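# Carry the roped hoop onto the peg-topped post

## Task

Using only the ropes (each tied from the hoop to a metal block on a bench, since no gripper can reach the hoop or the peg), shift the hoop off its current post and onto the other one so it lies flat and encircles the loose peg standing there, with that peg still upright afterward. At no moment, hanging included, may the hoop drop more than slightly beneath the top of the lower of the two posts. Finish by opening the grippers and pulling the arms away; the result must hold with no robot supporting it.

## Robot and tools

Robots: three identical i2rt Big YAM arms named arm1, arm2 and arm3, each with six revolute joints, a two-finger gripper and a wrist camera. Fixed bases in the scene frame (metres, heading measured counter-clockwise from +x): arm1 at x=-0.05 y=+1.40 z=+0.96 heading -90 deg; arm2 at x=-1.23 y=-0.67 z=+1.02 heading +28 deg; arm3 at x=+1.26 y=-0.62 z=+1.03 heading +151 deg. Reach is roughly 1.0 m from the joint1 axis. Room cameras are cam_low and cam_top; wrist cameras are arm1_cam_wrist, arm2_cam_wrist, arm3_cam_wrist.

Scene frame: origin on the floor, +z up. The hand point is midway between the fingertips; the hand z axis runs along the fingers and the fingers open along hand y.

Tool execute_actions: argument actions is a list holding either zero or one action. An action is an object keyed by robot name; each robot entry holds joints, a map from joint name to an absolute target (not an offset). All commanded motions begin at once and may finish at different moments. Joint names, units and ranges: joint1_rad -2.879 to 2.879 (base yaw; positive is counter-clockwise seen from above; 0 extends the arm along its base heading); joint2_rad 0 to 3.141 (shoulder; 0 has the upper arm lying back about horizontal, increasing raises it up then forward); joint3_rad 0 to 3.019 (elbow; 0 is fully folded, increasing opens it); joint4_rad -1.692 to 1.57 (hand pitch; positive tilts fingers up); joint5_rad -1.57 to 1.57 (hand sideways swing; positive toward the arm's right); joint6_rad -2.094 to 2.094 (hand roll; positive clockwise viewed from behind the hand); gripper_m 0 to 0.093 metres of fingertip gap. Done tolerances are ±0.045, 0.14, 0.09, 0.055, 0.03, 0.035 rad and ±0.003 m. One action may run at most 15 s. Omitted joints or arms may keep driving to earlier targets. Any unknown key or out-of-range number rejects the whole call with nothing moving. Optional cameras: list of camera names, or ["all"]/null/omitted for all, [] for none; images come back in the order named on the pictures line. An empty actions list just reports state and images. Joints move at different speeds, so the hand may sweep a wide arc between postures.

Tool wait: seconds from 0 to 10; commands nothing new, returns state and images.
Tool zoom_image: camera plus region [x0, y0, x1, y1] in pixels of that camera's most recent full image, origin top-left, at most 504 by 504.
Tool read_manual: optional section, only "licences"; returns licence texts, no motion.
Tool finished_scene: scene, an integer 1 or 2; ends that scene irreversibly, reports success and gives the next task. If a call in a reply reports a stop, the remaining motion, wait and finish calls of that reply are skipped.

Result lines: joint_positions gives current readings. joint_status tells how each commanded motion ended: off_target (rested short and may still push), contact_stop or time_out (old target dropped, joint holds where it stopped, except a timed-out joint may keep a nearby target within 0.375, 0.375, 0.113, 0.225, 0.075, 0.3 rad for joints 1-6 and keep pushing), not_followed (a self/inter-arm collision check blocked that arm's targets; a cause: line may explain; the blocked targets can be retried with later actions; the gripper part still runs). on_its_own lists uncommanded behaviour; held at there is a target, not the actual position. To relieve a pushing joint, command its reported position. Very small target changes may produce no motion, and a joint bearing a load can sag.

Heat: holding or pushing warms motors, even while you are thinking. A MOTOR HOT line appears from 85 C; at 100 C an OVER-TEMPERATURE FAULT drops that whole arm and its gripper until cooled, and its unfinished keys show limit_stop_at_motor_heat; resend targets afterwards. Some heat persists into scene 2.

Cameras: calibration lines use OpenCV conventions (K in pixels, T_world_to_cam maps scene frame to camera). Room cameras may be off by up to about 2.3 degrees and 9 mm; wrist camera poses come from joint readings and can be further off. Results list cameras whose numbers changed.

Hazards: the arm does not halt on contact and can shove hard; two arms pressing together ends the run, and hard collisions may too; the collision check can react late and ignores fingers, gripper housings and wrist cameras. Never let the hoop dip below the lower post's top, never topple the peg, never let objects leave the work area or reach the floor, avoid drops, slips and slams. Loose objects may occasionally be nudged by outside disturbances. The simulation runs on while you deliberate, holding the last command. At the end, open the grippers and move the arms clear.

Each tool is called after ">>>" by a JSON object that holds its "method" and its "body".

## Session

>>> {"method": "execute_actions", "body": {"actions": []}}

Scene clock: 0.00 s.
arm1.joint_positions: joint1_rad=+0.465 joint2_rad=+0.323 joint3_rad=+1.699 joint4_rad=-1.477 joint5_rad=+0.280 joint6_rad=-0.185 gripper_m=+0.095
arm1.joint_status: not commanded
arm1.hand: x=-0.0913 y=+1.3788 z=+1.6251 quat_wxyz=(-0.466, -0.406, -0.623, +0.480) (m; scene frame)
arm2.joint_positions: joint1_rad=+0.110 joint2_rad=+0.237 joint3_rad=+1.625 joint4_rad=-1.167 joint5_rad=+0.050 joint6_rad=-0.808 gripper_m=+0.095
arm2.joint_status: not commanded
arm2.hand: x=-1.2447 y=-0.6887 z=+1.7386 quat_wxyz=(-0.774, +0.388, -0.490, +0.099) (m; scene frame)
arm3.joint_positions: joint1_rad=-0.738 joint2_rad=+0.632 joint3_rad=+1.418 joint4_rad=-1.224 joint5_rad=+0.183 joint6_rad=+0.510 gripper_m=+0.095
arm3.joint_status: not commanded
arm3.hand: x=+1.2124 y=-0.3791 z=+1.6051 quat_wxyz=(-0.264, +0.498, -0.678, -0.471) (m; scene frame)
pictures: arm1_cam_wrist, arm2_cam_wrist, arm3_cam_wrist, cam_low, cam_top
Images, in order (width x height): arm1_cam_wrist 504x504, arm2_cam_wrist 504x504, arm3_cam_wrist 504x504, cam_low 504x504, cam_top 504x504.

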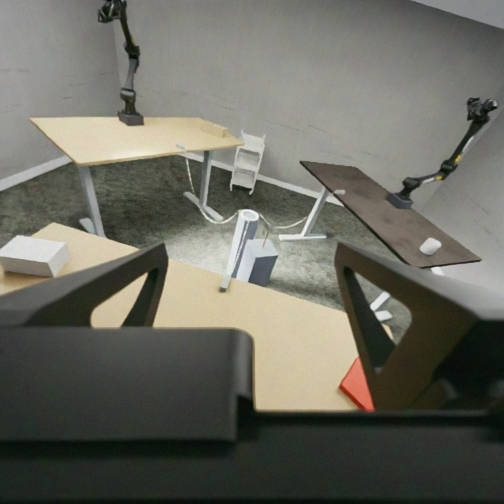

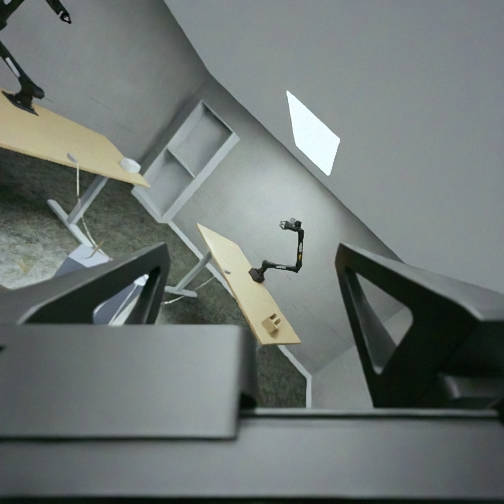

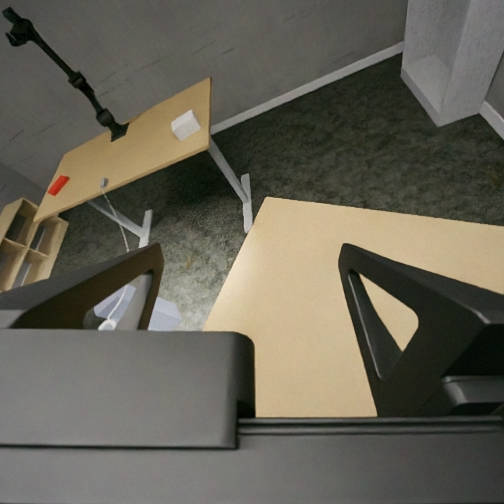

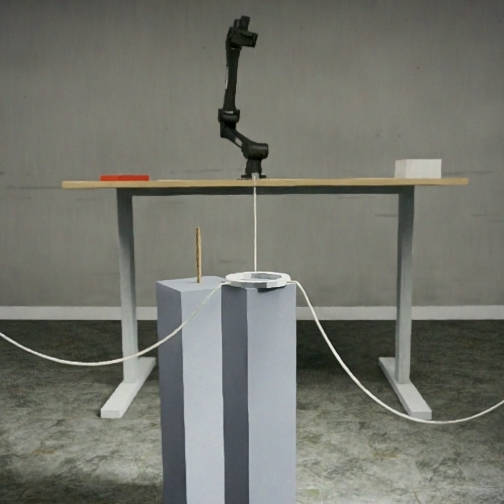

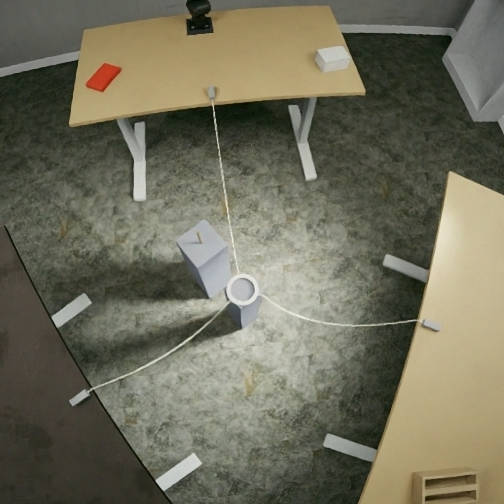

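>>> {"method": "zoom_image", "body": {"camera": "cam_top", "region": [140, 190, 300, 350]}}

>>> {"method": "zoom_image", "body": {"camera": "cam_low", "region": [140, 200, 320, 320]}}

>>> {"method": "zoom_image", "body": {"camera": "cam_top", "region": [170, 60, 250, 140]}}

>>> {"method": "zoom_image", "body": {"camera": "cam_top", "region": [40, 360, 120, 440]}}

>>> {"method": "zoom_image", "body": {"camera": "cam_top", "region": [390, 285, 470, 365]}}

Region (140, 190, 300, 350) of cam_top's 504x504 image, scaled by 3.150, with more detail than that image has.

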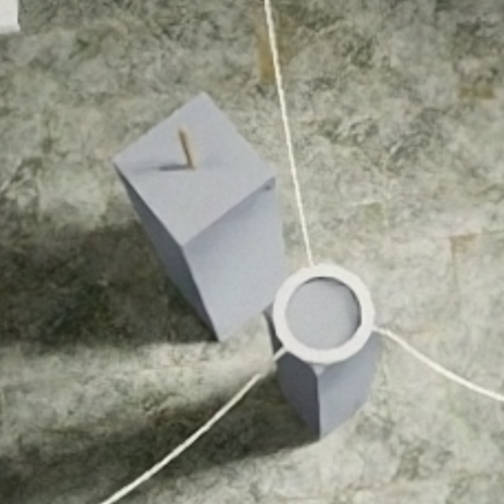

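Region (140, 200, 320, 320) of cam_low's 504x504 image, scaled by 2.800, with more detail than that image has.

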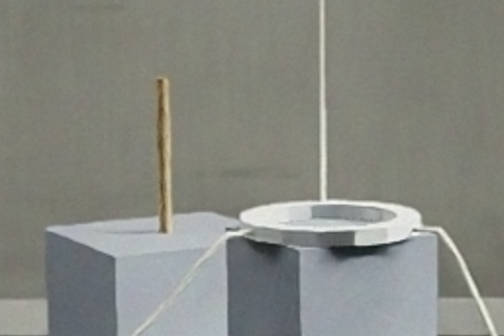

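Region (170, 60, 250, 140) of cam_top's 504x504 image, scaled by 6.300, with more detail than that image has.

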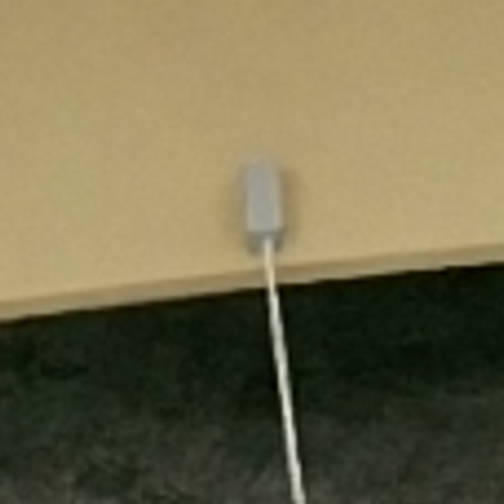

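Region (40, 360, 120, 440) of cam_top's 504x504 image, scaled by 6.300, with more detail than that image has.

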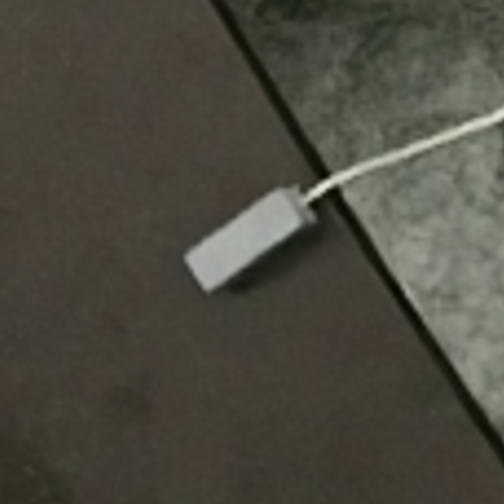

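Region (390, 285, 470, 365) of cam_top's 504x504 image, scaled by 6.300, with more detail than that image has.

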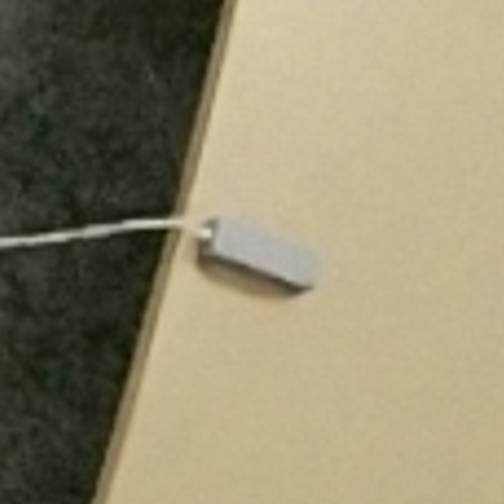

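>>> {"method": "execute_actions", "body": {"actions": [{"arm1":{"joints":{"joint1_rad":0.04,"joint2_rad":1.936,"joint3_rad":1.819,"joint4_rad":-1.454,"joint5_rad":0,"joint6_rad":0}},"arm2":{"joints":{"joint1_rad":-0.25,"joint2_rad":1.936,"joint3_rad":1.819,"joint4_rad":-1.454,"joint5_rad":0,"joint6_rad":0}},"arm3":{"joints":{"joint1_rad":0.2,"joint2_rad":1.936,"joint3_rad":1.819,"joint4_rad":-1.454,"joint5_rad":0,"joint6_rad":0}}}]}}

Scene clock: 6.10 s.
arm1.joint_positions: joint1_rad=+0.049 joint2_rad=+1.942 joint3_rad=+1.786 joint4_rad=-1.451 joint5_rad=+0.002 joint6_rad=-0.010 gripper_m=+0.095
arm1.joint_status: all done
arm1.hand: x=-0.0192 y=+0.8110 z=+1.1085 quat_wxyz=(+0.020, -0.682, -0.731, -0.010) (m; scene frame)
arm2.joint_positions: joint1_rad=-0.243 joint2_rad=+1.932 joint3_rad=+1.796 joint4_rad=-1.444 joint5_rad=+0.001 joint6_rad=-0.009 gripper_m=+0.095
arm2.joint_status: all done
arm2.hand: x=-0.6539 y=-0.5287 z=+1.1860 quat_wxyz=(+0.005, +0.124, -0.992, +0.002) (m; scene frame)
arm3.joint_positions: joint1_rad=+0.202 joint2_rad=+1.945 joint3_rad=+1.807 joint4_rad=-1.442 joint5_rad=+0.002 joint6_rad=+0.012 gripper_m=+0.095
arm3.joint_status: all done
arm3.hand: x=+0.6888 y=-0.4403 z=+1.1897 quat_wxyz=(-0.001, +0.987, -0.159, +0.004) (m; scene frame)
pictures: arm1_cam_wrist, arm2_cam_wrist, arm3_cam_wrist, cam_low, cam_top
camera_calibration (this result's frames):
arm1_cam_wrist: T_world_to_cam=[[-0.997349, -0.0714565, 0.013752, 0.0265529], [-0.047206, 0.779165, 0.625039, -1.3218], [-0.0553781, 0.622733, -0.780473, 0.484572], [0, 0, 0, 1]] pos_world=[-0.00907937, 0.730035, 1.204]
arm2_cam_wrist: T_world_to_cam=[[0.237423, -0.971341, 0.0112586, -0.372487], [-0.778322, -0.183284, 0.600518, -1.31144], [-0.581245, -0.15134, -0.799532, 0.612552], [0, 0, 0, 1]] pos_world=[-0.576241, -0.509474, 1.28149]
arm3_cam_wrist: T_world_to_cam=[[0.292754, 0.956182, -0.00324502, 0.221273], [0.78368, -0.237992, 0.573765, -1.32383], [0.547852, -0.170515, -0.819014, 0.642373], [0, 0, 0, 1]] pos_world=[0.620757, -0.417104, 1.2864]
Images, in order (width x height): arm1_cam_wrist 504x504, arm2_cam_wrist 504x504, arm3_cam_wrist 504x504, cam_low 504x504, cam_top 504x504.

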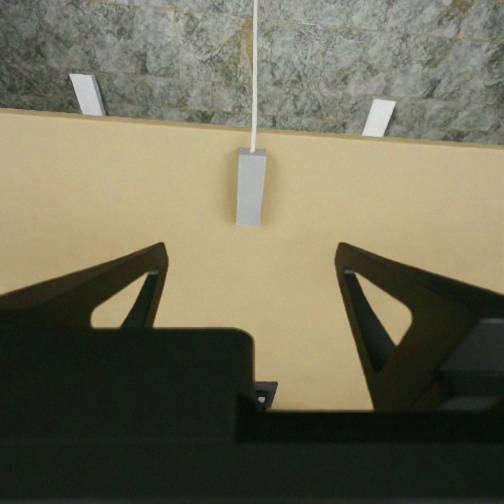

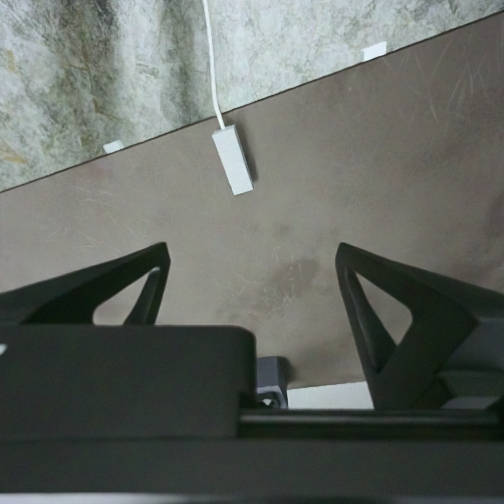

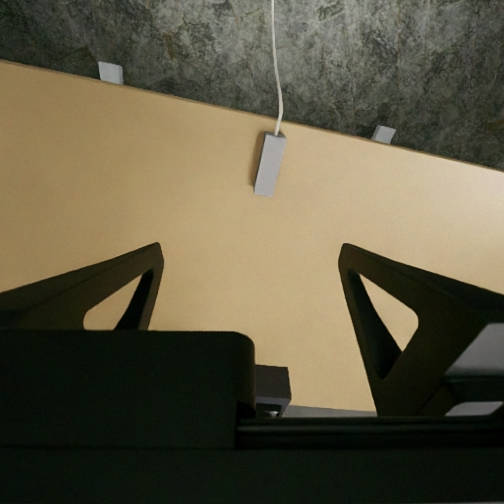

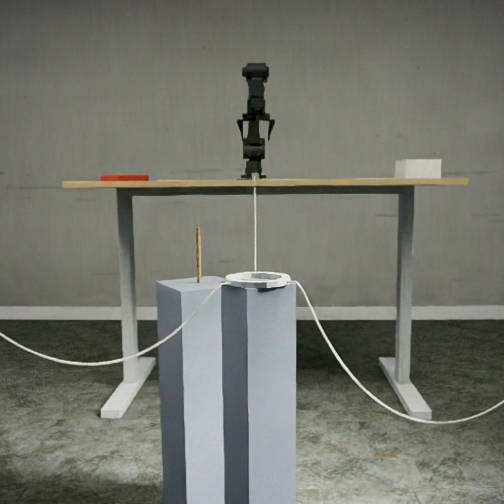

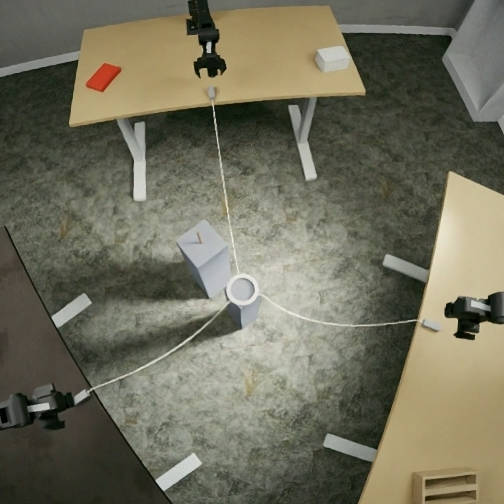

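>>> {"method": "execute_actions", "body": {"actions": [{"arm1":{"joints":{"joint1_rad":0.055,"joint2_rad":1.981,"joint3_rad":1.545,"joint4_rad":-1.124}},"arm2":{"joints":{"joint1_rad":-0.219,"joint2_rad":2.0515,"joint3_rad":1.655,"joint4_rad":-1.169,"joint6_rad":-0.25}},"arm3":{"joints":{"joint1_rad":0.171,"joint2_rad":2.0515,"joint3_rad":1.655,"joint4_rad":-1.169,"joint6_rad":0.2}}}], "cameras": ["arm1_cam_wrist","arm2_cam_wrist","arm3_cam_wrist"]}}

Scene clock: 8.67 s.
arm1.joint_positions: joint1_rad=+0.049 joint2_rad=+1.998 joint3_rad=+1.524 joint4_rad=-1.134 joint5_rad=+0.002 joint6_rad=-0.010 gripper_m=+0.095
arm1.joint_status: all done
arm1.hand: x=-0.0217 y=+0.8315 z=+0.9817 quat_wxyz=(+0.021, -0.682, -0.731, -0.011) (m; scene frame)
arm2.joint_positions: joint1_rad=-0.225 joint2_rad=+2.058 joint3_rad=+1.637 joint4_rad=-1.180 joint5_rad=+0.001 joint6_rad=-0.241 gripper_m=+0.095
arm2.joint_status: all done
arm2.hand: x=-0.6513 y=-0.5173 z=+1.0551 quat_wxyz=(+0.015, +0.247, -0.969, +0.001) (m; scene frame)
arm3.joint_positions: joint1_rad=+0.172 joint2_rad=+2.065 joint3_rad=+1.651 joint4_rad=-1.183 joint5_rad=+0.002 joint6_rad=+0.187 gripper_m=+0.095
arm3.joint_status: all done
arm3.hand: x=+0.6894 y=-0.4217 z=+1.0625 quat_wxyz=(+0.000, +0.966, -0.259, +0.012) (m; scene frame)
pictures: arm1_cam_wrist, arm2_cam_wrist, arm3_cam_wrist
camera_calibration (this result's frames):
arm1_cam_wrist: T_world_to_cam=[[-0.997349, -0.0714613, 0.0137316, 0.0272551], [-0.047138, 0.778213, 0.626229, -1.25901], [-0.0554372, 0.623922, -0.779518, 0.370838], [0, 0, 0, 1]] pos_world=[-0.0116063, 0.750355, 1.07713]
arm2_cam_wrist: T_world_to_cam=[[0.470011, -0.88265, 0.00441236, -0.155975], [-0.697159, -0.368162, 0.615164, -1.28693], [-0.54135, -0.29221, -0.788387, 0.452492], [0, 0, 0, 1]] pos_world=[-0.57893, -0.479248, 1.1491]
arm3_cam_wrist: T_world_to_cam=[[0.480825, 0.876816, 0.000592433, 0.0357549], [0.710013, -0.38975, 0.586496, -1.27358], [0.51448, -0.281581, -0.809952, 0.507541], [0, 0, 0, 1]] pos_world=[0.625949, -0.384816, 1.15801]
Images, in order (width x height): arm1_cam_wrist 504x504, arm2_cam_wrist 504x504, arm3_cam_wrist 504x504.

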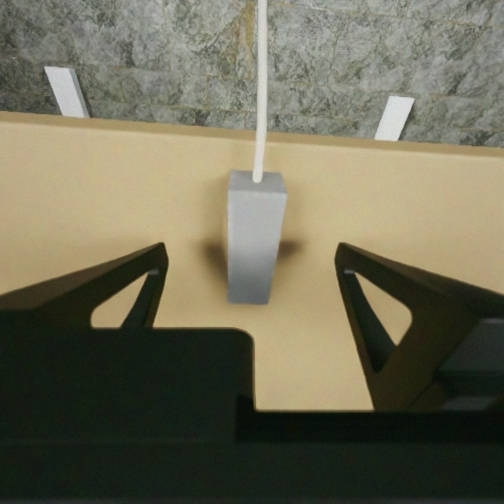

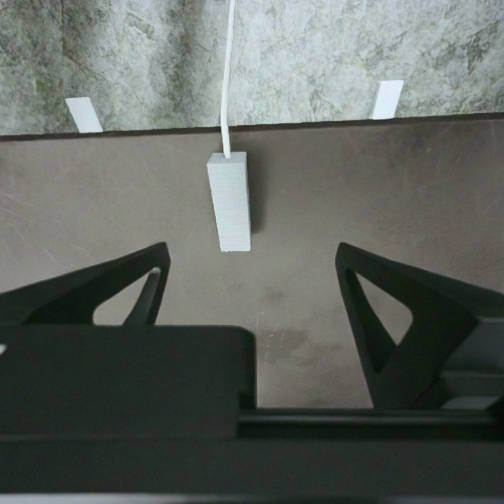

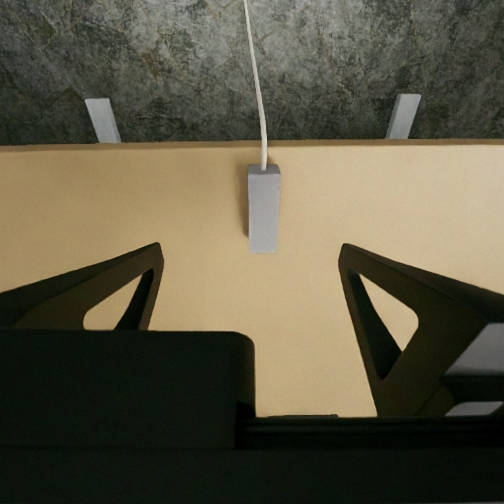

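>>> {"method": "execute_actions", "body": {"actions": [{"arm1":{"joints":{"joint2_rad":2.0115,"joint3_rad":1.549,"joint4_rad":-1.09}},"arm2":{"joints":{"joint1_rad":-0.197,"joint2_rad":2.116,"joint3_rad":1.606,"joint4_rad":-1.05,"joint6_rad":-0.28}},"arm3":{"joints":{"joint1_rad":0.155,"joint2_rad":2.102,"joint3_rad":1.503,"joint4_rad":-0.96}}}], "cameras": ["arm1_cam_wrist","arm2_cam_wrist","arm3_cam_wrist"]}}

Scene clock: 11.00 s.
arm1.joint_positions: joint1_rad=+0.049 joint2_rad=+1.999 joint3_rad=+1.524 joint4_rad=-1.101 joint5_rad=+0.002 joint6_rad=-0.010 gripper_m=+0.095
arm1.joint_status: all done
arm1.hand: x=-0.0212 y=+0.8233 z=+0.9811 quat_wxyz=(+0.009, -0.683, -0.731, +0.000) (m; scene frame)
arm2.joint_positions: joint1_rad=-0.202 joint2_rad=+2.107 joint3_rad=+1.603 joint4_rad=-1.061 joint5_rad=+0.001 joint6_rad=-0.272 gripper_m=+0.095
arm2.joint_status: all done
arm2.hand: x=-0.6464 y=-0.5011 z=+1.0142 quat_wxyz=(-0.003, +0.273, -0.962, +0.001) (m; scene frame)
arm3.joint_positions: joint1_rad=+0.162 joint2_rad=+2.093 joint3_rad=+1.507 joint4_rad=-0.974 joint5_rad=+0.002 joint6_rad=+0.188 gripper_m=+0.095
arm3.joint_status: all done
arm3.hand: x=+0.7046 y=-0.4204 z=+0.9980 quat_wxyz=(-0.002, +0.964, -0.265, -0.007) (m; scene frame)
pictures: arm1_cam_wrist, arm2_cam_wrist, arm3_cam_wrist
camera_calibration (this result's frames):
arm1_cam_wrist: T_world_to_cam=[[-0.997351, -0.0713505, 0.0141695, 0.0266269], [-0.0485803, 0.798283, 0.600321, -1.24337], [-0.0541445, 0.598042, -0.799634, 0.416503], [0, 0, 0, 1]] pos_world=[-0.0112955, 0.745371, 1.07909]
arm2_cam_wrist: T_world_to_cam=[[0.517175, -0.855787, 0.0125901, -0.108172], [-0.69611, -0.412029, 0.587931, -1.24604], [-0.497956, -0.312827, -0.808813, 0.466043], [0, 0, 0, 1]] pos_world=[-0.579372, -0.460188, 1.11089]
arm3_cam_wrist: T_world_to_cam=[[0.49072, 0.8713, -0.00550339, 0.0240305], [0.725407, -0.405037, 0.556534, -1.23344], [0.482679, -0.277094, -0.830807, 0.492939], [0, 0, 0, 1]] pos_world=[0.645024, -0.383937, 1.09612]
Images, in order (width x height): arm1_cam_wrist 504x504, arm2_cam_wrist 504x504, arm3_cam_wrist 504x504.

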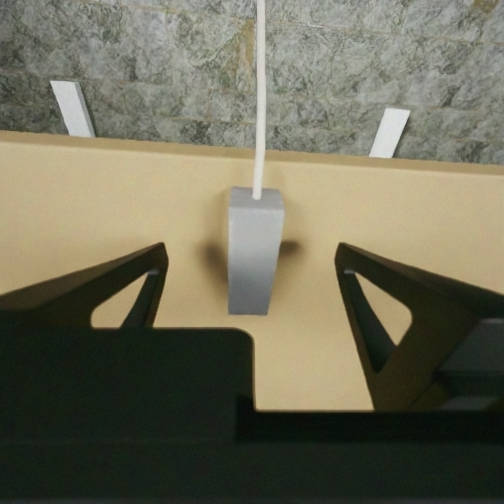

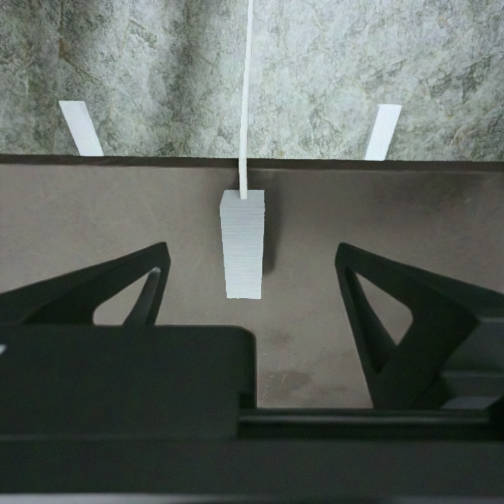

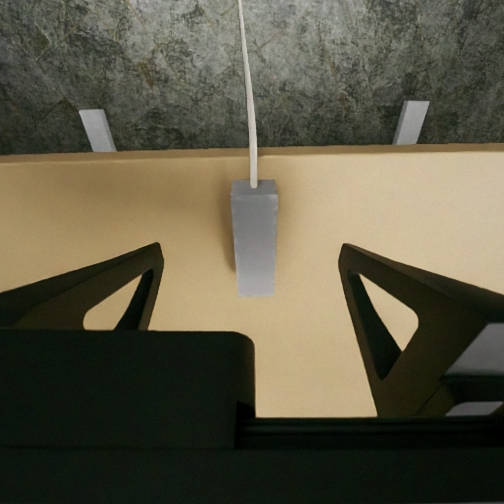

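>>> {"method": "execute_actions", "body": {"actions": [{"arm1":{"joints":{"joint2_rad":2.042}},"arm2":{"joints":{"joint2_rad":2.165}},"arm3":{"joints":{"joint2_rad":2.168,"joint4_rad":-0.94}}}], "cameras": ["arm1_cam_wrist","arm2_cam_wrist","arm3_cam_wrist"]}}

Scene clock: 12.33 s.
arm1.joint_positions: joint1_rad=+0.049 joint2_rad=+2.028 joint3_rad=+1.525 joint4_rad=-1.097 joint5_rad=+0.000 joint6_rad=-0.008 gripper_m=+0.095
arm1.joint_status: all done
arm1.hand: x=-0.0216 y=+0.8255 z=+0.9652 quat_wxyz=(+0.017, -0.683, -0.730, -0.009) (m; scene frame)
arm2.joint_positions: joint1_rad=-0.202 joint2_rad=+2.153 joint3_rad=+1.603 joint4_rad=-1.060 joint5_rad=+0.001 joint6_rad=-0.272 gripper_m=+0.095
arm2.joint_status: all done
arm2.hand: x=-0.6530 y=-0.5030 z=+0.9872 quat_wxyz=(+0.020, +0.273, -0.962, +0.001) (m; scene frame)
arm3.joint_positions: joint1_rad=+0.162 joint2_rad=+2.156 joint3_rad=+1.507 joint4_rad=-0.953 joint5_rad=+0.002 joint6_rad=+0.188 gripper_m=+0.095
arm3.joint_status: all done
arm3.hand: x=+0.7104 y=-0.4224 z=+0.9623 quat_wxyz=(+0.000, +0.964, -0.265, +0.014) (m; scene frame)
pictures: arm1_cam_wrist, arm2_cam_wrist, arm3_cam_wrist
camera_calibration (this result's frames):
arm1_cam_wrist: T_world_to_cam=[[-0.99757, -0.0686906, 0.0116282, 0.0269184], [-0.0467074, 0.783261, 0.619936, -1.24209], [-0.0516917, 0.617886, -0.784567, 0.371609], [0, 0, 0, 1]] pos_world=[-0.0119525, 0.745115, 1.06125]
arm2_cam_wrist: T_world_to_cam=[[0.517442, -0.855718, 0.000826856, -0.0942424], [-0.669718, -0.404369, 0.622867, -1.24899], [-0.532664, -0.322851, -0.782327, 0.386473], [0, 0, 0, 1]] pos_world=[-0.581847, -0.460925, 1.08038]
arm3_cam_wrist: T_world_to_cam=[[0.490826, 0.871257, 0.00140172, 0.016064], [0.702767, -0.396857, 0.590443, -1.2317], [0.514984, -0.28882, -0.807078, 0.40921], [0, 0, 0, 1]] pos_world=[0.646977, -0.384616, 1.05749]
Images, in order (width x height): arm1_cam_wrist 504x504, arm2_cam_wrist 504x504, arm3_cam_wrist 504x504.

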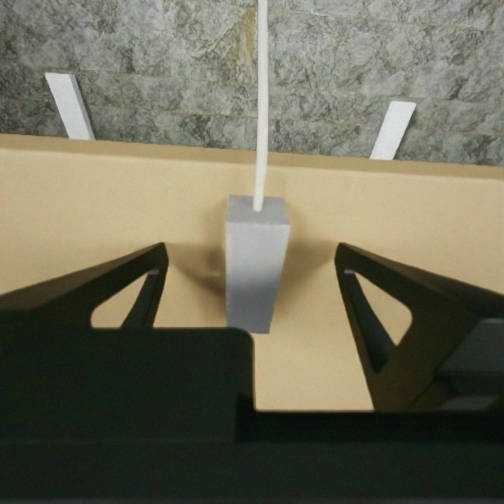

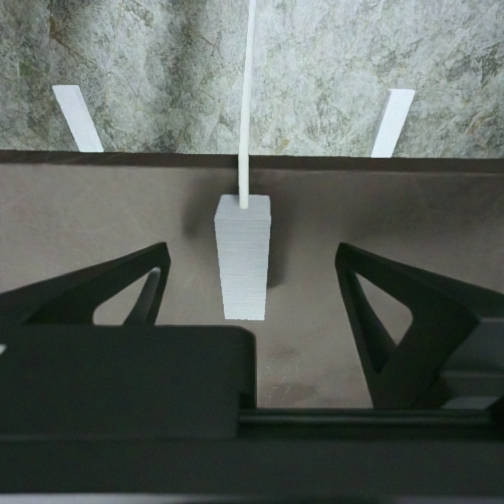

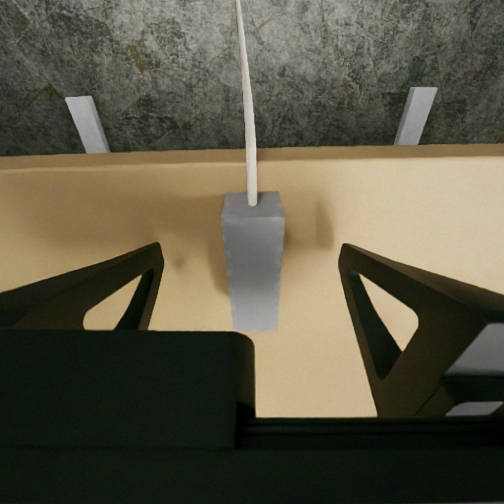

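>>> {"method": "execute_actions", "body": {"actions": [{"arm1":{"joints":{"joint2_rad":2.025}},"arm2":{"joints":{"joint2_rad":2.183}},"arm3":{"joints":{"joint2_rad":2.18}}}], "cameras": []}}

>>> {"method": "execute_actions", "body": {"actions": [{"arm1":{"joints":{"gripper_m":0}},"arm2":{"joints":{"gripper_m":0}},"arm3":{"joints":{"gripper_m":0}}}], "cameras": ["arm1_cam_wrist","arm2_cam_wrist","arm3_cam_wrist"]}}

Scene clock: 13.40 s.
arm1.joint_positions: joint1_rad=+0.049 joint2_rad=+2.028 joint3_rad=+1.525 joint4_rad=-1.097 joint5_rad=+0.000 joint6_rad=-0.008 gripper_m=+0.095
arm1.joint_status: all done
arm1.hand: x=-0.0216 y=+0.8255 z=+0.9652 quat_wxyz=(+0.017, -0.683, -0.730, -0.009) (m; scene frame)
arm2.joint_positions: joint1_rad=-0.202 joint2_rad=+2.160 joint3_rad=+1.603 joint4_rad=-1.060 joint5_rad=+0.001 joint6_rad=-0.272 gripper_m=+0.095
arm2.joint_status: all done
arm2.hand: x=-0.6541 y=-0.5034 z=+0.9832 quat_wxyz=(+0.023, +0.273, -0.962, +0.001) (m; scene frame)
arm3.joint_positions: joint1_rad=+0.162 joint2_rad=+2.156 joint3_rad=+1.507 joint4_rad=-0.953 joint5_rad=+0.002 joint6_rad=+0.188 gripper_m=+0.095
arm3.joint_status: all done
arm3.hand: x=+0.7104 y=-0.4224 z=+0.9623 quat_wxyz=(+0.000, +0.964, -0.265, +0.014) (m; scene frame)
pictures: none
No camera images: the call's "cameras" was empty. Leave "cameras" out to get every camera's image.

Scene clock: 14.13 s.
arm1.joint_positions: joint1_rad=+0.049 joint2_rad=+2.028 joint3_rad=+1.525 joint4_rad=-1.097 joint5_rad=-0.002 joint6_rad=-0.008 gripper_m=+0.025
arm1.joint_status: gripper_m off_target (ended at +0.025, target +0.000)
arm1.hand: x=-0.0211 y=+0.8255 z=+0.9652 quat_wxyz=(+0.016, -0.684, -0.730, -0.010) (m; scene frame)
arm2.joint_positions: joint1_rad=-0.202 joint2_rad=+2.160 joint3_rad=+1.603 joint4_rad=-1.059 joint5_rad=+0.000 joint6_rad=-0.273 gripper_m=+0.025
arm2.joint_status: gripper_m off_target (ended at +0.025, target +0.000)
arm2.hand: x=-0.6540 y=-0.5031 z=+0.9832 quat_wxyz=(+0.023, +0.274, -0.962, +0.001) (m; scene frame)
arm3.joint_positions: joint1_rad=+0.162 joint2_rad=+2.156 joint3_rad=+1.507 joint4_rad=-0.952 joint5_rad=+0.001 joint6_rad=+0.189 gripper_m=+0.025
arm3.joint_status: gripper_m off_target (ended at +0.025, target +0.000)
arm3.hand: x=+0.7103 y=-0.4225 z=+0.9623 quat_wxyz=(+0.000, +0.964, -0.265, +0.014) (m; scene frame)
pictures: arm1_cam_wrist, arm2_cam_wrist, arm3_cam_wrist
camera_calibration (this result's frames):
arm1_cam_wrist: T_world_to_cam=[[-0.997591, -0.0686357, 0.0101148, 0.0288159], [-0.0476004, 0.78321, 0.619932, -1.24206], [-0.0504715, 0.617957, -0.78459, 0.371603], [0, 0, 0, 1]] pos_world=[-0.0116205, 0.745134, 1.06125]
arm2_cam_wrist: T_world_to_cam=[[0.518372, -0.855153, -0.00191055, -0.0902165], [-0.665404, -0.404752, 0.627226, -1.24886], [-0.537148, -0.323865, -0.778835, 0.37592], [0, 0, 0, 1]] pos_world=[-0.582305, -0.46088, 1.07592]
arm3_cam_wrist: T_world_to_cam=[[0.491832, 0.87069, 0.00099416, 0.0155822], [0.702592, -0.397552, 0.590184, -1.23155], [0.514262, -0.289573, -0.807268, 0.409633], [0, 0, 0, 1]] pos_world=[0.646956, -0.384554, 1.05751]
Images, in order (width x height): arm1_cam_wrist 504x504, arm2_cam_wrist 504x504, arm3_cam_wrist 504x504.

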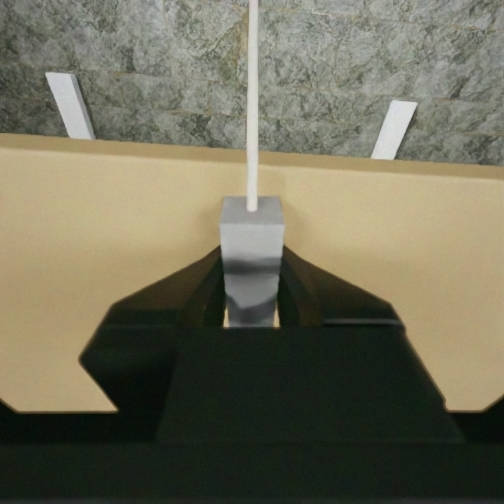

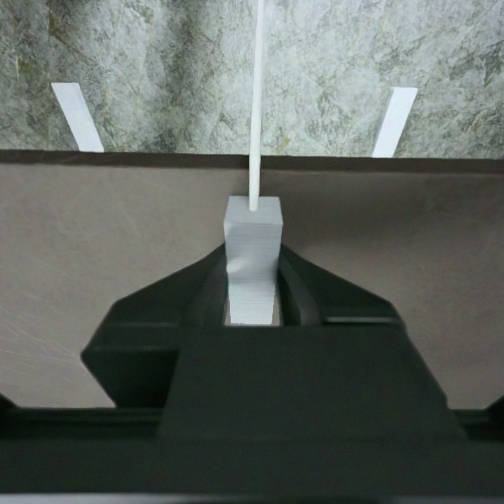

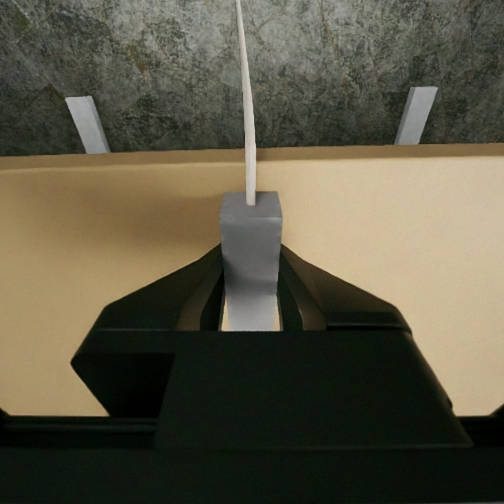

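>>> {"method": "execute_actions", "body": {"actions": [{"arm1":{"joints":{"joint2_rad":1.99,"joint3_rad":1.9,"joint4_rad":-1.336}},"arm2":{"joints":{"joint2_rad":1.936,"joint3_rad":1.819,"joint4_rad":-1.454}},"arm3":{"joints":{"joint2_rad":1.936,"joint3_rad":1.819,"joint4_rad":-1.454}}}]}}

Scene clock: 16.47 s.
arm1.joint_positions: joint1_rad=+0.049 joint2_rad=+2.005 joint3_rad=+1.854 joint4_rad=-1.328 joint5_rad=-0.002 joint6_rad=-0.008 gripper_m=+0.025
arm1.joint_status: all done
arm1.hand: x=-0.0159 y=+0.7591 z=+1.0977 quat_wxyz=(-0.028, -0.683, -0.729, +0.032) (m; scene frame)
arm2.joint_positions: joint1_rad=-0.202 joint2_rad=+1.945 joint3_rad=+1.806 joint4_rad=-1.444 joint5_rad=+0.000 joint6_rad=-0.273 gripper_m=+0.025
arm2.joint_status: all done
arm2.hand: x=-0.6571 y=-0.5039 z=+1.1825 quat_wxyz=(+0.007, +0.274, -0.962, +0.001) (m; scene frame)
arm3.joint_positions: joint1_rad=+0.162 joint2_rad=+1.929 joint3_rad=+1.796 joint4_rad=-1.441 joint5_rad=+0.001 joint6_rad=+0.189 gripper_m=+0.025
arm3.joint_status: all done
arm3.hand: x=+0.6998 y=-0.4188 z=+1.1953 quat_wxyz=(-0.001, +0.964, -0.265, +0.000) (m; scene frame)
pictures: arm1_cam_wrist, arm2_cam_wrist, arm3_cam_wrist, cam_low, cam_top
camera_calibration (this result's frames):
arm1_cam_wrist: T_world_to_cam=[[-0.997578, -0.0686105, 0.0114475, 0.0266669], [-0.0526626, 0.852478, 0.520105, -1.21504], [-0.0454434, 0.518242, -0.854026, 0.668852], [0, 0, 0, 1]] pos_world=[-0.00699017, 0.690999, 1.20286]
arm2_cam_wrist: T_world_to_cam=[[0.518318, -0.855163, 0.00652872, -0.0989049], [-0.68455, -0.410308, 0.602527, -1.36237], [-0.51258, -0.31677, -0.798072, 0.571686], [0, 0, 0, 1]] pos_world=[-0.588312, -0.462479, 1.27776]
arm3_cam_wrist: T_world_to_cam=[[0.491782, 0.870711, -0.00355729, 0.0228285], [0.717555, -0.402958, 0.568101, -1.34661], [0.493218, -0.281935, -0.822951, 0.64083], [0, 0, 0, 1]] pos_world=[0.638973, -0.381833, 1.29246]
Images, in order (width x height): arm1_cam_wrist 504x504, arm2_cam_wrist 504x504, arm3_cam_wrist 504x504, cam_low 504x504, cam_top 504x504.

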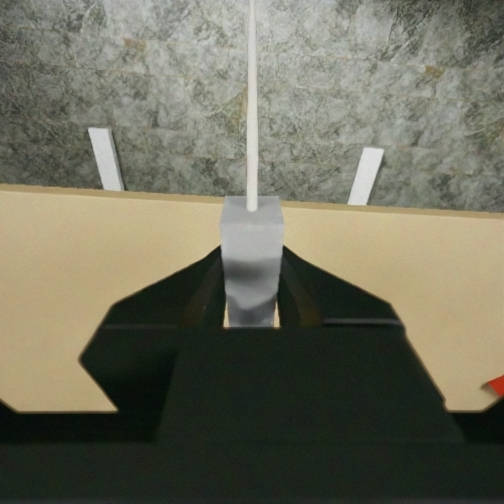

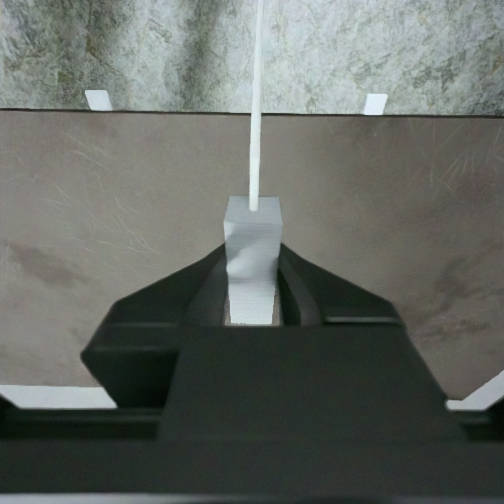

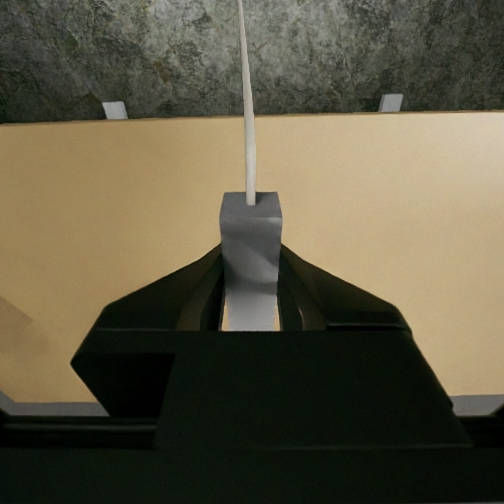

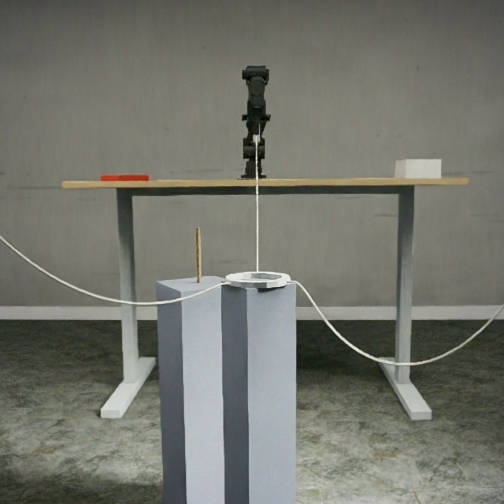

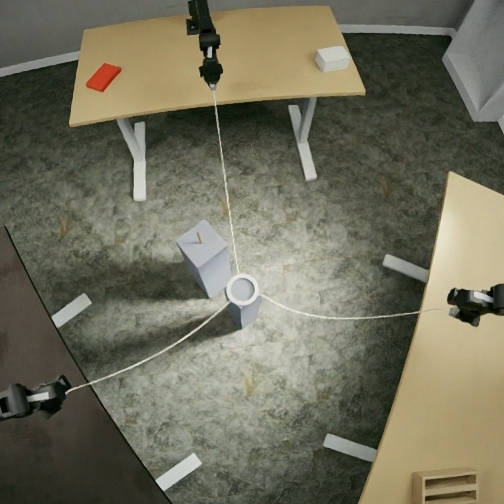

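>>> {"method": "execute_actions", "body": {"actions": [{"arm1":{"joints":{"joint2_rad":1.82,"joint3_rad":1.57,"joint4_rad":-0.82}},"arm2":{"joints":{"joint2_rad":1.68,"joint3_rad":1.38,"joint4_rad":-0.85}},"arm3":{"joints":{"joint2_rad":1.54,"joint3_rad":1.31,"joint4_rad":-0.9}}}], "cameras": []}}

>>> {"method": "execute_actions", "body": {"actions": [{"arm1":{"joints":{"joint2_rad":1.646,"joint3_rad":1.27,"joint4_rad":-0.312}},"arm2":{"joints":{"joint2_rad":1.41,"joint3_rad":0.96,"joint4_rad":-0.248}},"arm3":{"joints":{"joint2_rad":1.155,"joint3_rad":0.82,"joint4_rad":-0.364}}}]}}

Scene clock: 19.80 s.
arm1.joint_positions: joint1_rad=+0.049 joint2_rad=+1.832 joint3_rad=+1.550 joint4_rad=-0.838 joint5_rad=-0.002 joint6_rad=-0.008 gripper_m=+0.025
arm1.joint_status: all done
arm1.hand: x=-0.0148 y=+0.7428 z=+1.1056 quat_wxyz=(-0.157, -0.666, -0.713, +0.155) (m; scene frame)
arm2.joint_positions: joint1_rad=-0.202 joint2_rad=+1.683 joint3_rad=+1.370 joint4_rad=-0.867 joint5_rad=+0.000 joint6_rad=-0.273 gripper_m=+0.025
arm2.joint_status: all done
arm2.hand: x=-0.6664 y=-0.5066 z=+1.1777 quat_wxyz=(-0.194, +0.268, -0.944, +0.000) (m; scene frame)
arm3.joint_positions: joint1_rad=+0.162 joint2_rad=+1.532 joint3_rad=+1.312 joint4_rad=-0.922 joint5_rad=+0.001 joint6_rad=+0.189 gripper_m=+0.025
arm3.joint_status: all done
arm3.hand: x=+0.7432 y=-0.4346 z=+1.2345 quat_wxyz=(-0.018, +0.942, -0.259, -0.213) (m; scene frame)
pictures: none
No camera images: the call's "cameras" was empty. Leave "cameras" out to get every camera's image.

Scene clock: 21.13 s.
arm1.joint_positions: joint1_rad=+0.049 joint2_rad=+1.664 joint3_rad=+1.254 joint4_rad=-0.337 joint5_rad=-0.002 joint6_rad=-0.008 gripper_m=+0.025
arm1.joint_status: all done
arm1.hand: x=-0.0147 y=+0.7465 z=+1.1357 quat_wxyz=(-0.285, -0.626, -0.672, +0.276) (m; scene frame)
arm2.joint_positions: joint1_rad=-0.202 joint2_rad=+1.410 joint3_rad=+0.948 joint4_rad=-0.272 joint5_rad=+0.000 joint6_rad=-0.273 gripper_m=+0.025
arm2.joint_status: all done
arm2.hand: x=-0.7009 y=-0.5166 z=+1.2034 quat_wxyz=(-0.406, +0.250, -0.879, -0.001) (m; scene frame)
arm3.joint_positions: joint1_rad=+0.162 joint2_rad=+1.150 joint3_rad=+0.821 joint4_rad=-0.393 joint5_rad=+0.001 joint6_rad=+0.189 gripper_m=+0.025
arm3.joint_status: all done
arm3.hand: x=+0.8136 y=-0.4601 z=+1.2475 quat_wxyz=(-0.034, +0.878, -0.242, -0.411) (m; scene frame)
pictures: arm1_cam_wrist, arm2_cam_wrist, arm3_cam_wrist, cam_low, cam_top
camera_calibration (this result's frames):
arm1_cam_wrist: T_world_to_cam=[[-0.997698, -0.0652396, 0.0185225, 0.0159421], [-0.0675328, 0.980751, -0.183213, -0.521176], [-0.00621319, -0.184042, -0.982899, 1.37909], [0, 0, 0, 1]] pos_world=[-0.0107226, 0.765994, 1.25972]
arm2_cam_wrist: T_world_to_cam=[[0.42905, -0.880859, 0.200008, -0.395816], [-0.867128, -0.463671, -0.181928, -0.621734], [0.25299, -0.0953766, -0.962756, 1.41099], [0, 0, 0, 1]] pos_world=[-0.726266, -0.502362, 1.32449]
arm3_cam_wrist: T_world_to_cam=[[0.435683, 0.891133, -0.126738, 0.211713], [0.859205, -0.453704, -0.236472, -0.60939], [-0.268229, -0.00586695, -0.963337, 1.53773], [0, 0, 0, 1]] pos_world=[0.843816, -0.456125, 1.36409]
Images, in order (width x height): arm1_cam_wrist 504x504, arm2_cam_wrist 504x504, arm3_cam_wrist 504x504, cam_low 504x504, cam_top 504x504.

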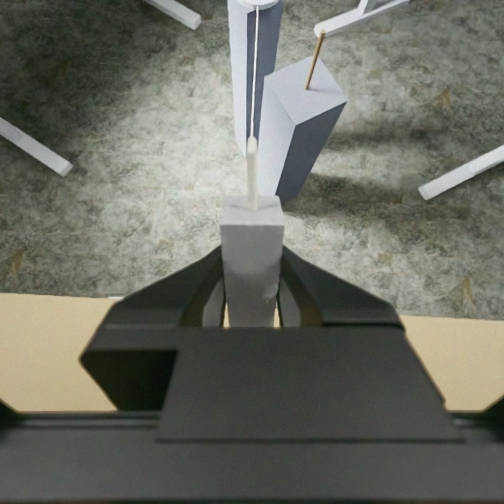

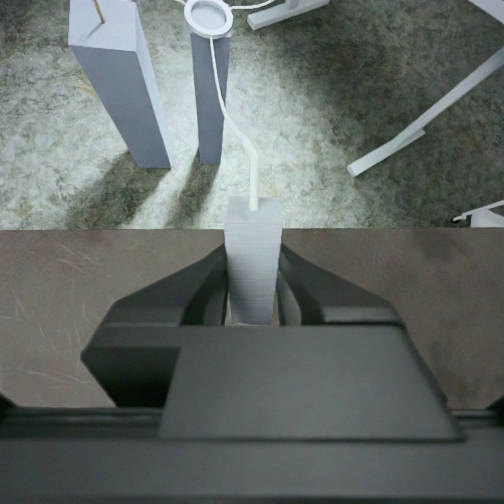

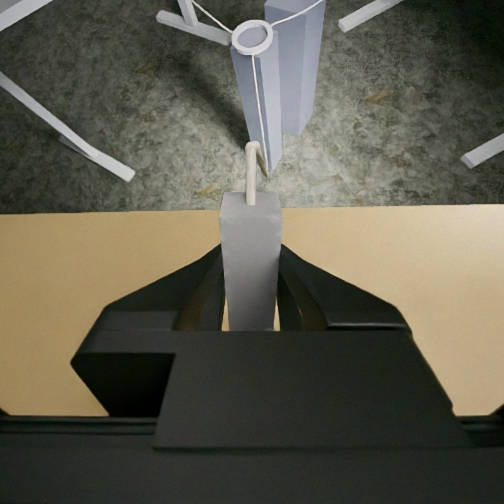

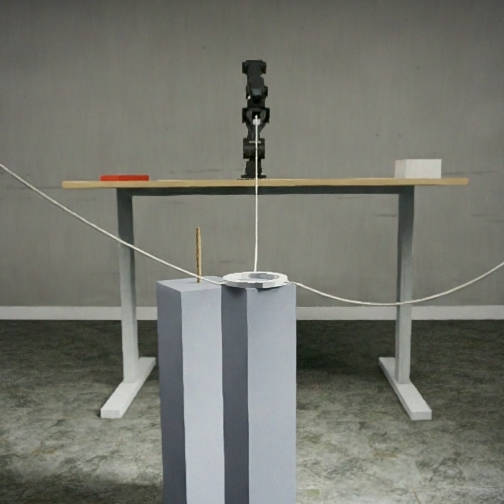

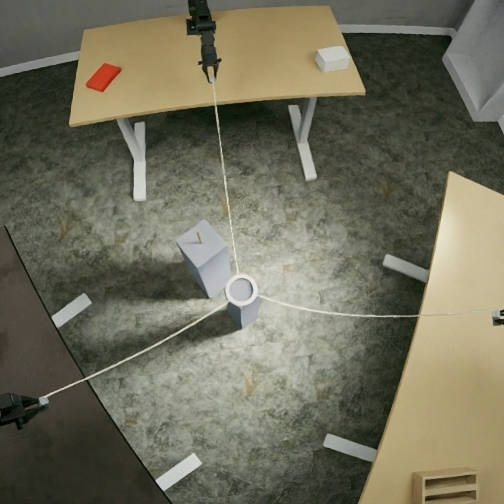

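>>> {"method": "execute_actions", "body": {"actions": [{"arm1":{"joints":{"joint2_rad":1.59}},"arm3":{"joints":{"joint2_rad":1.05,"joint3_rad":0.93}}}], "cameras": ["arm2_cam_wrist","arm3_cam_wrist","cam_low","cam_top"]}}

Scene clock: 22.80 s.
arm1.joint_positions: joint1_rad=+0.049 joint2_rad=+1.617 joint3_rad=+1.250 joint4_rad=-0.334 joint5_rad=-0.002 joint6_rad=-0.008 gripper_m=+0.025
arm1.joint_status: all done
arm1.hand: x=-0.0146 y=+0.7502 z=+1.1642 quat_wxyz=(-0.300, -0.619, -0.665, +0.291) (m; scene frame)
arm2.joint_positions: joint1_rad=-0.202 joint2_rad=+1.410 joint3_rad=+0.948 joint4_rad=-0.272 joint5_rad=+0.000 joint6_rad=-0.273 gripper_m=+0.025
arm2.joint_status: not commanded
arm2.hand: x=-0.7009 y=-0.5166 z=+1.2034 quat_wxyz=(-0.406, +0.250, -0.879, -0.001) (m; scene frame)
arm3.joint_positions: joint1_rad=+0.162 joint2_rad=+1.060 joint3_rad=+0.858 joint4_rad=-0.388 joint5_rad=+0.001 joint6_rad=+0.189 gripper_m=+0.025
arm3.joint_status: all done
arm3.hand: x=+0.8143 y=-0.4604 z=+1.3103 quat_wxyz=(-0.038, +0.850, -0.234, -0.470) (m; scene frame)
pictures: arm2_cam_wrist, arm3_cam_wrist, cam_low, cam_top
camera_calibration (this result's frames):
arm2_cam_wrist: T_world_to_cam=[[0.42905, -0.880859, 0.200008, -0.395816], [-0.867128, -0.463671, -0.181928, -0.621734], [0.25299, -0.0953766, -0.962756, 1.41099], [0, 0, 0, 1]] pos_world=[-0.726266, -0.502362, 1.32449]
arm3_cam_wrist: T_world_to_cam=[[0.419003, 0.897188, -0.13961, 0.252863], [0.821987, -0.440124, -0.361424, -0.395068], [-0.385711, 0.0366806, -0.92189, 1.65939], [0, 0, 0, 1]] pos_world=[0.858834, -0.461611, 1.42229]
Images, in order (width x height): arm2_cam_wrist 504x504, arm3_cam_wrist 504x504, cam_low 504x504, cam_top 504x504.

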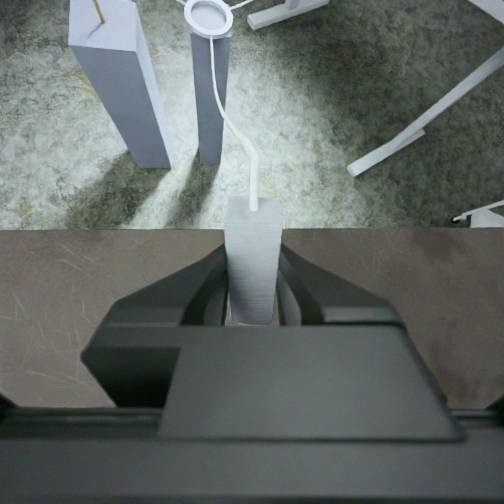

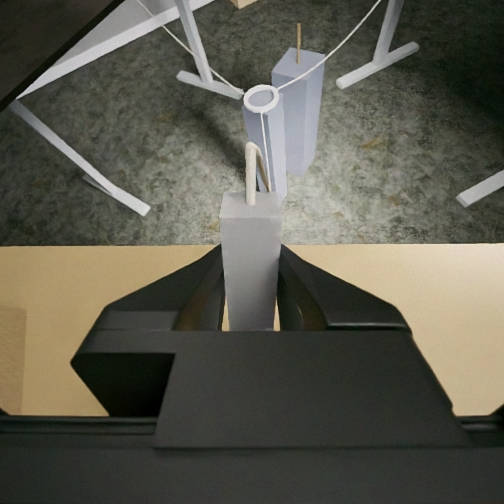

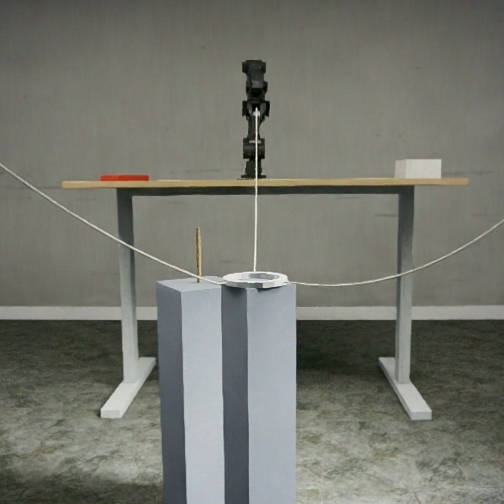

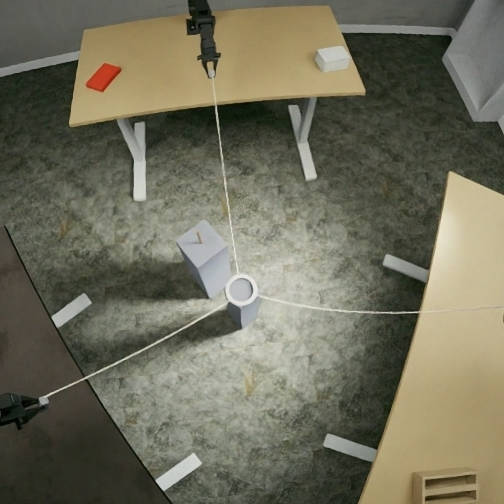

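>>> {"method": "execute_actions", "body": {"actions": [{"arm1":{"joints":{"joint2_rad":1.52}},"arm3":{"joints":{"joint2_rad":0.98}}}], "cameras": ["arm3_cam_wrist","cam_low","cam_top"]}}

Scene clock: 24.07 s.
arm1.joint_positions: joint1_rad=+0.049 joint2_rad=+1.538 joint3_rad=+1.246 joint4_rad=-0.334 joint5_rad=-0.002 joint6_rad=-0.008 gripper_m=+0.025
arm1.joint_status: all done
arm1.hand: x=-0.0146 y=+0.7588 z=+1.2117 quat_wxyz=(-0.325, -0.608, -0.653, +0.314) (m; scene frame)
arm2.joint_positions: joint1_rad=-0.202 joint2_rad=+1.410 joint3_rad=+0.948 joint4_rad=-0.272 joint5_rad=+0.000 joint6_rad=-0.273 gripper_m=+0.025
arm2.joint_status: not commanded
arm2.hand: x=-0.7009 y=-0.5166 z=+1.2034 quat_wxyz=(-0.406, +0.250, -0.879, -0.001) (m; scene frame)
arm3.joint_positions: joint1_rad=+0.162 joint2_rad=+0.991 joint3_rad=+0.858 joint4_rad=-0.388 joint5_rad=+0.001 joint6_rad=+0.189 gripper_m=+0.025
arm3.joint_status: all done
arm3.hand: x=+0.8251 y=-0.4644 z=+1.3412 quat_wxyz=(-0.041, +0.834, -0.230, -0.501) (m; scene frame)
pictures: arm3_cam_wrist, cam_low, cam_top
camera_calibration (this result's frames):
arm3_cam_wrist: T_world_to_cam=[[0.409707, 0.900561, -0.145362, 0.273127], [0.796498, -0.43084, -0.424227, -0.284959], [-0.44467, 0.058028, -0.893813, 1.71303], [0, 0, 0, 1]] pos_world=[0.8768, -0.468142, 1.44994]
Images, in order (width x height): arm3_cam_wrist 504x504, cam_low 504x504, cam_top 504x504.

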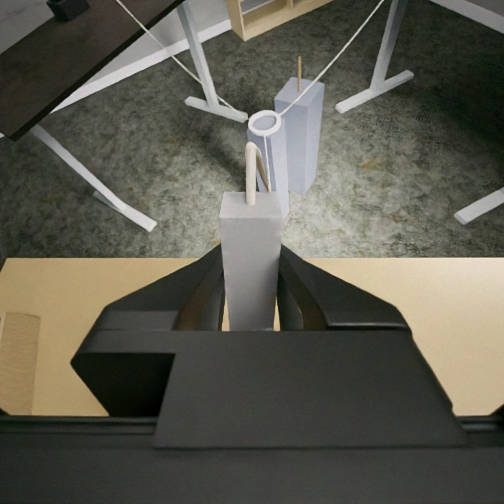

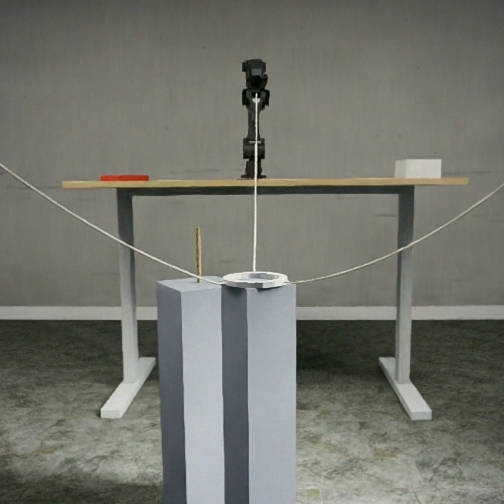

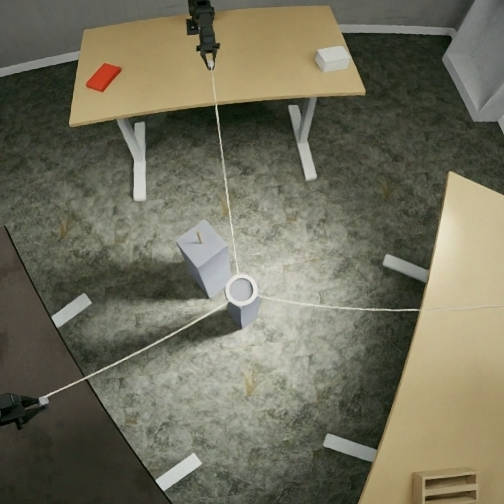

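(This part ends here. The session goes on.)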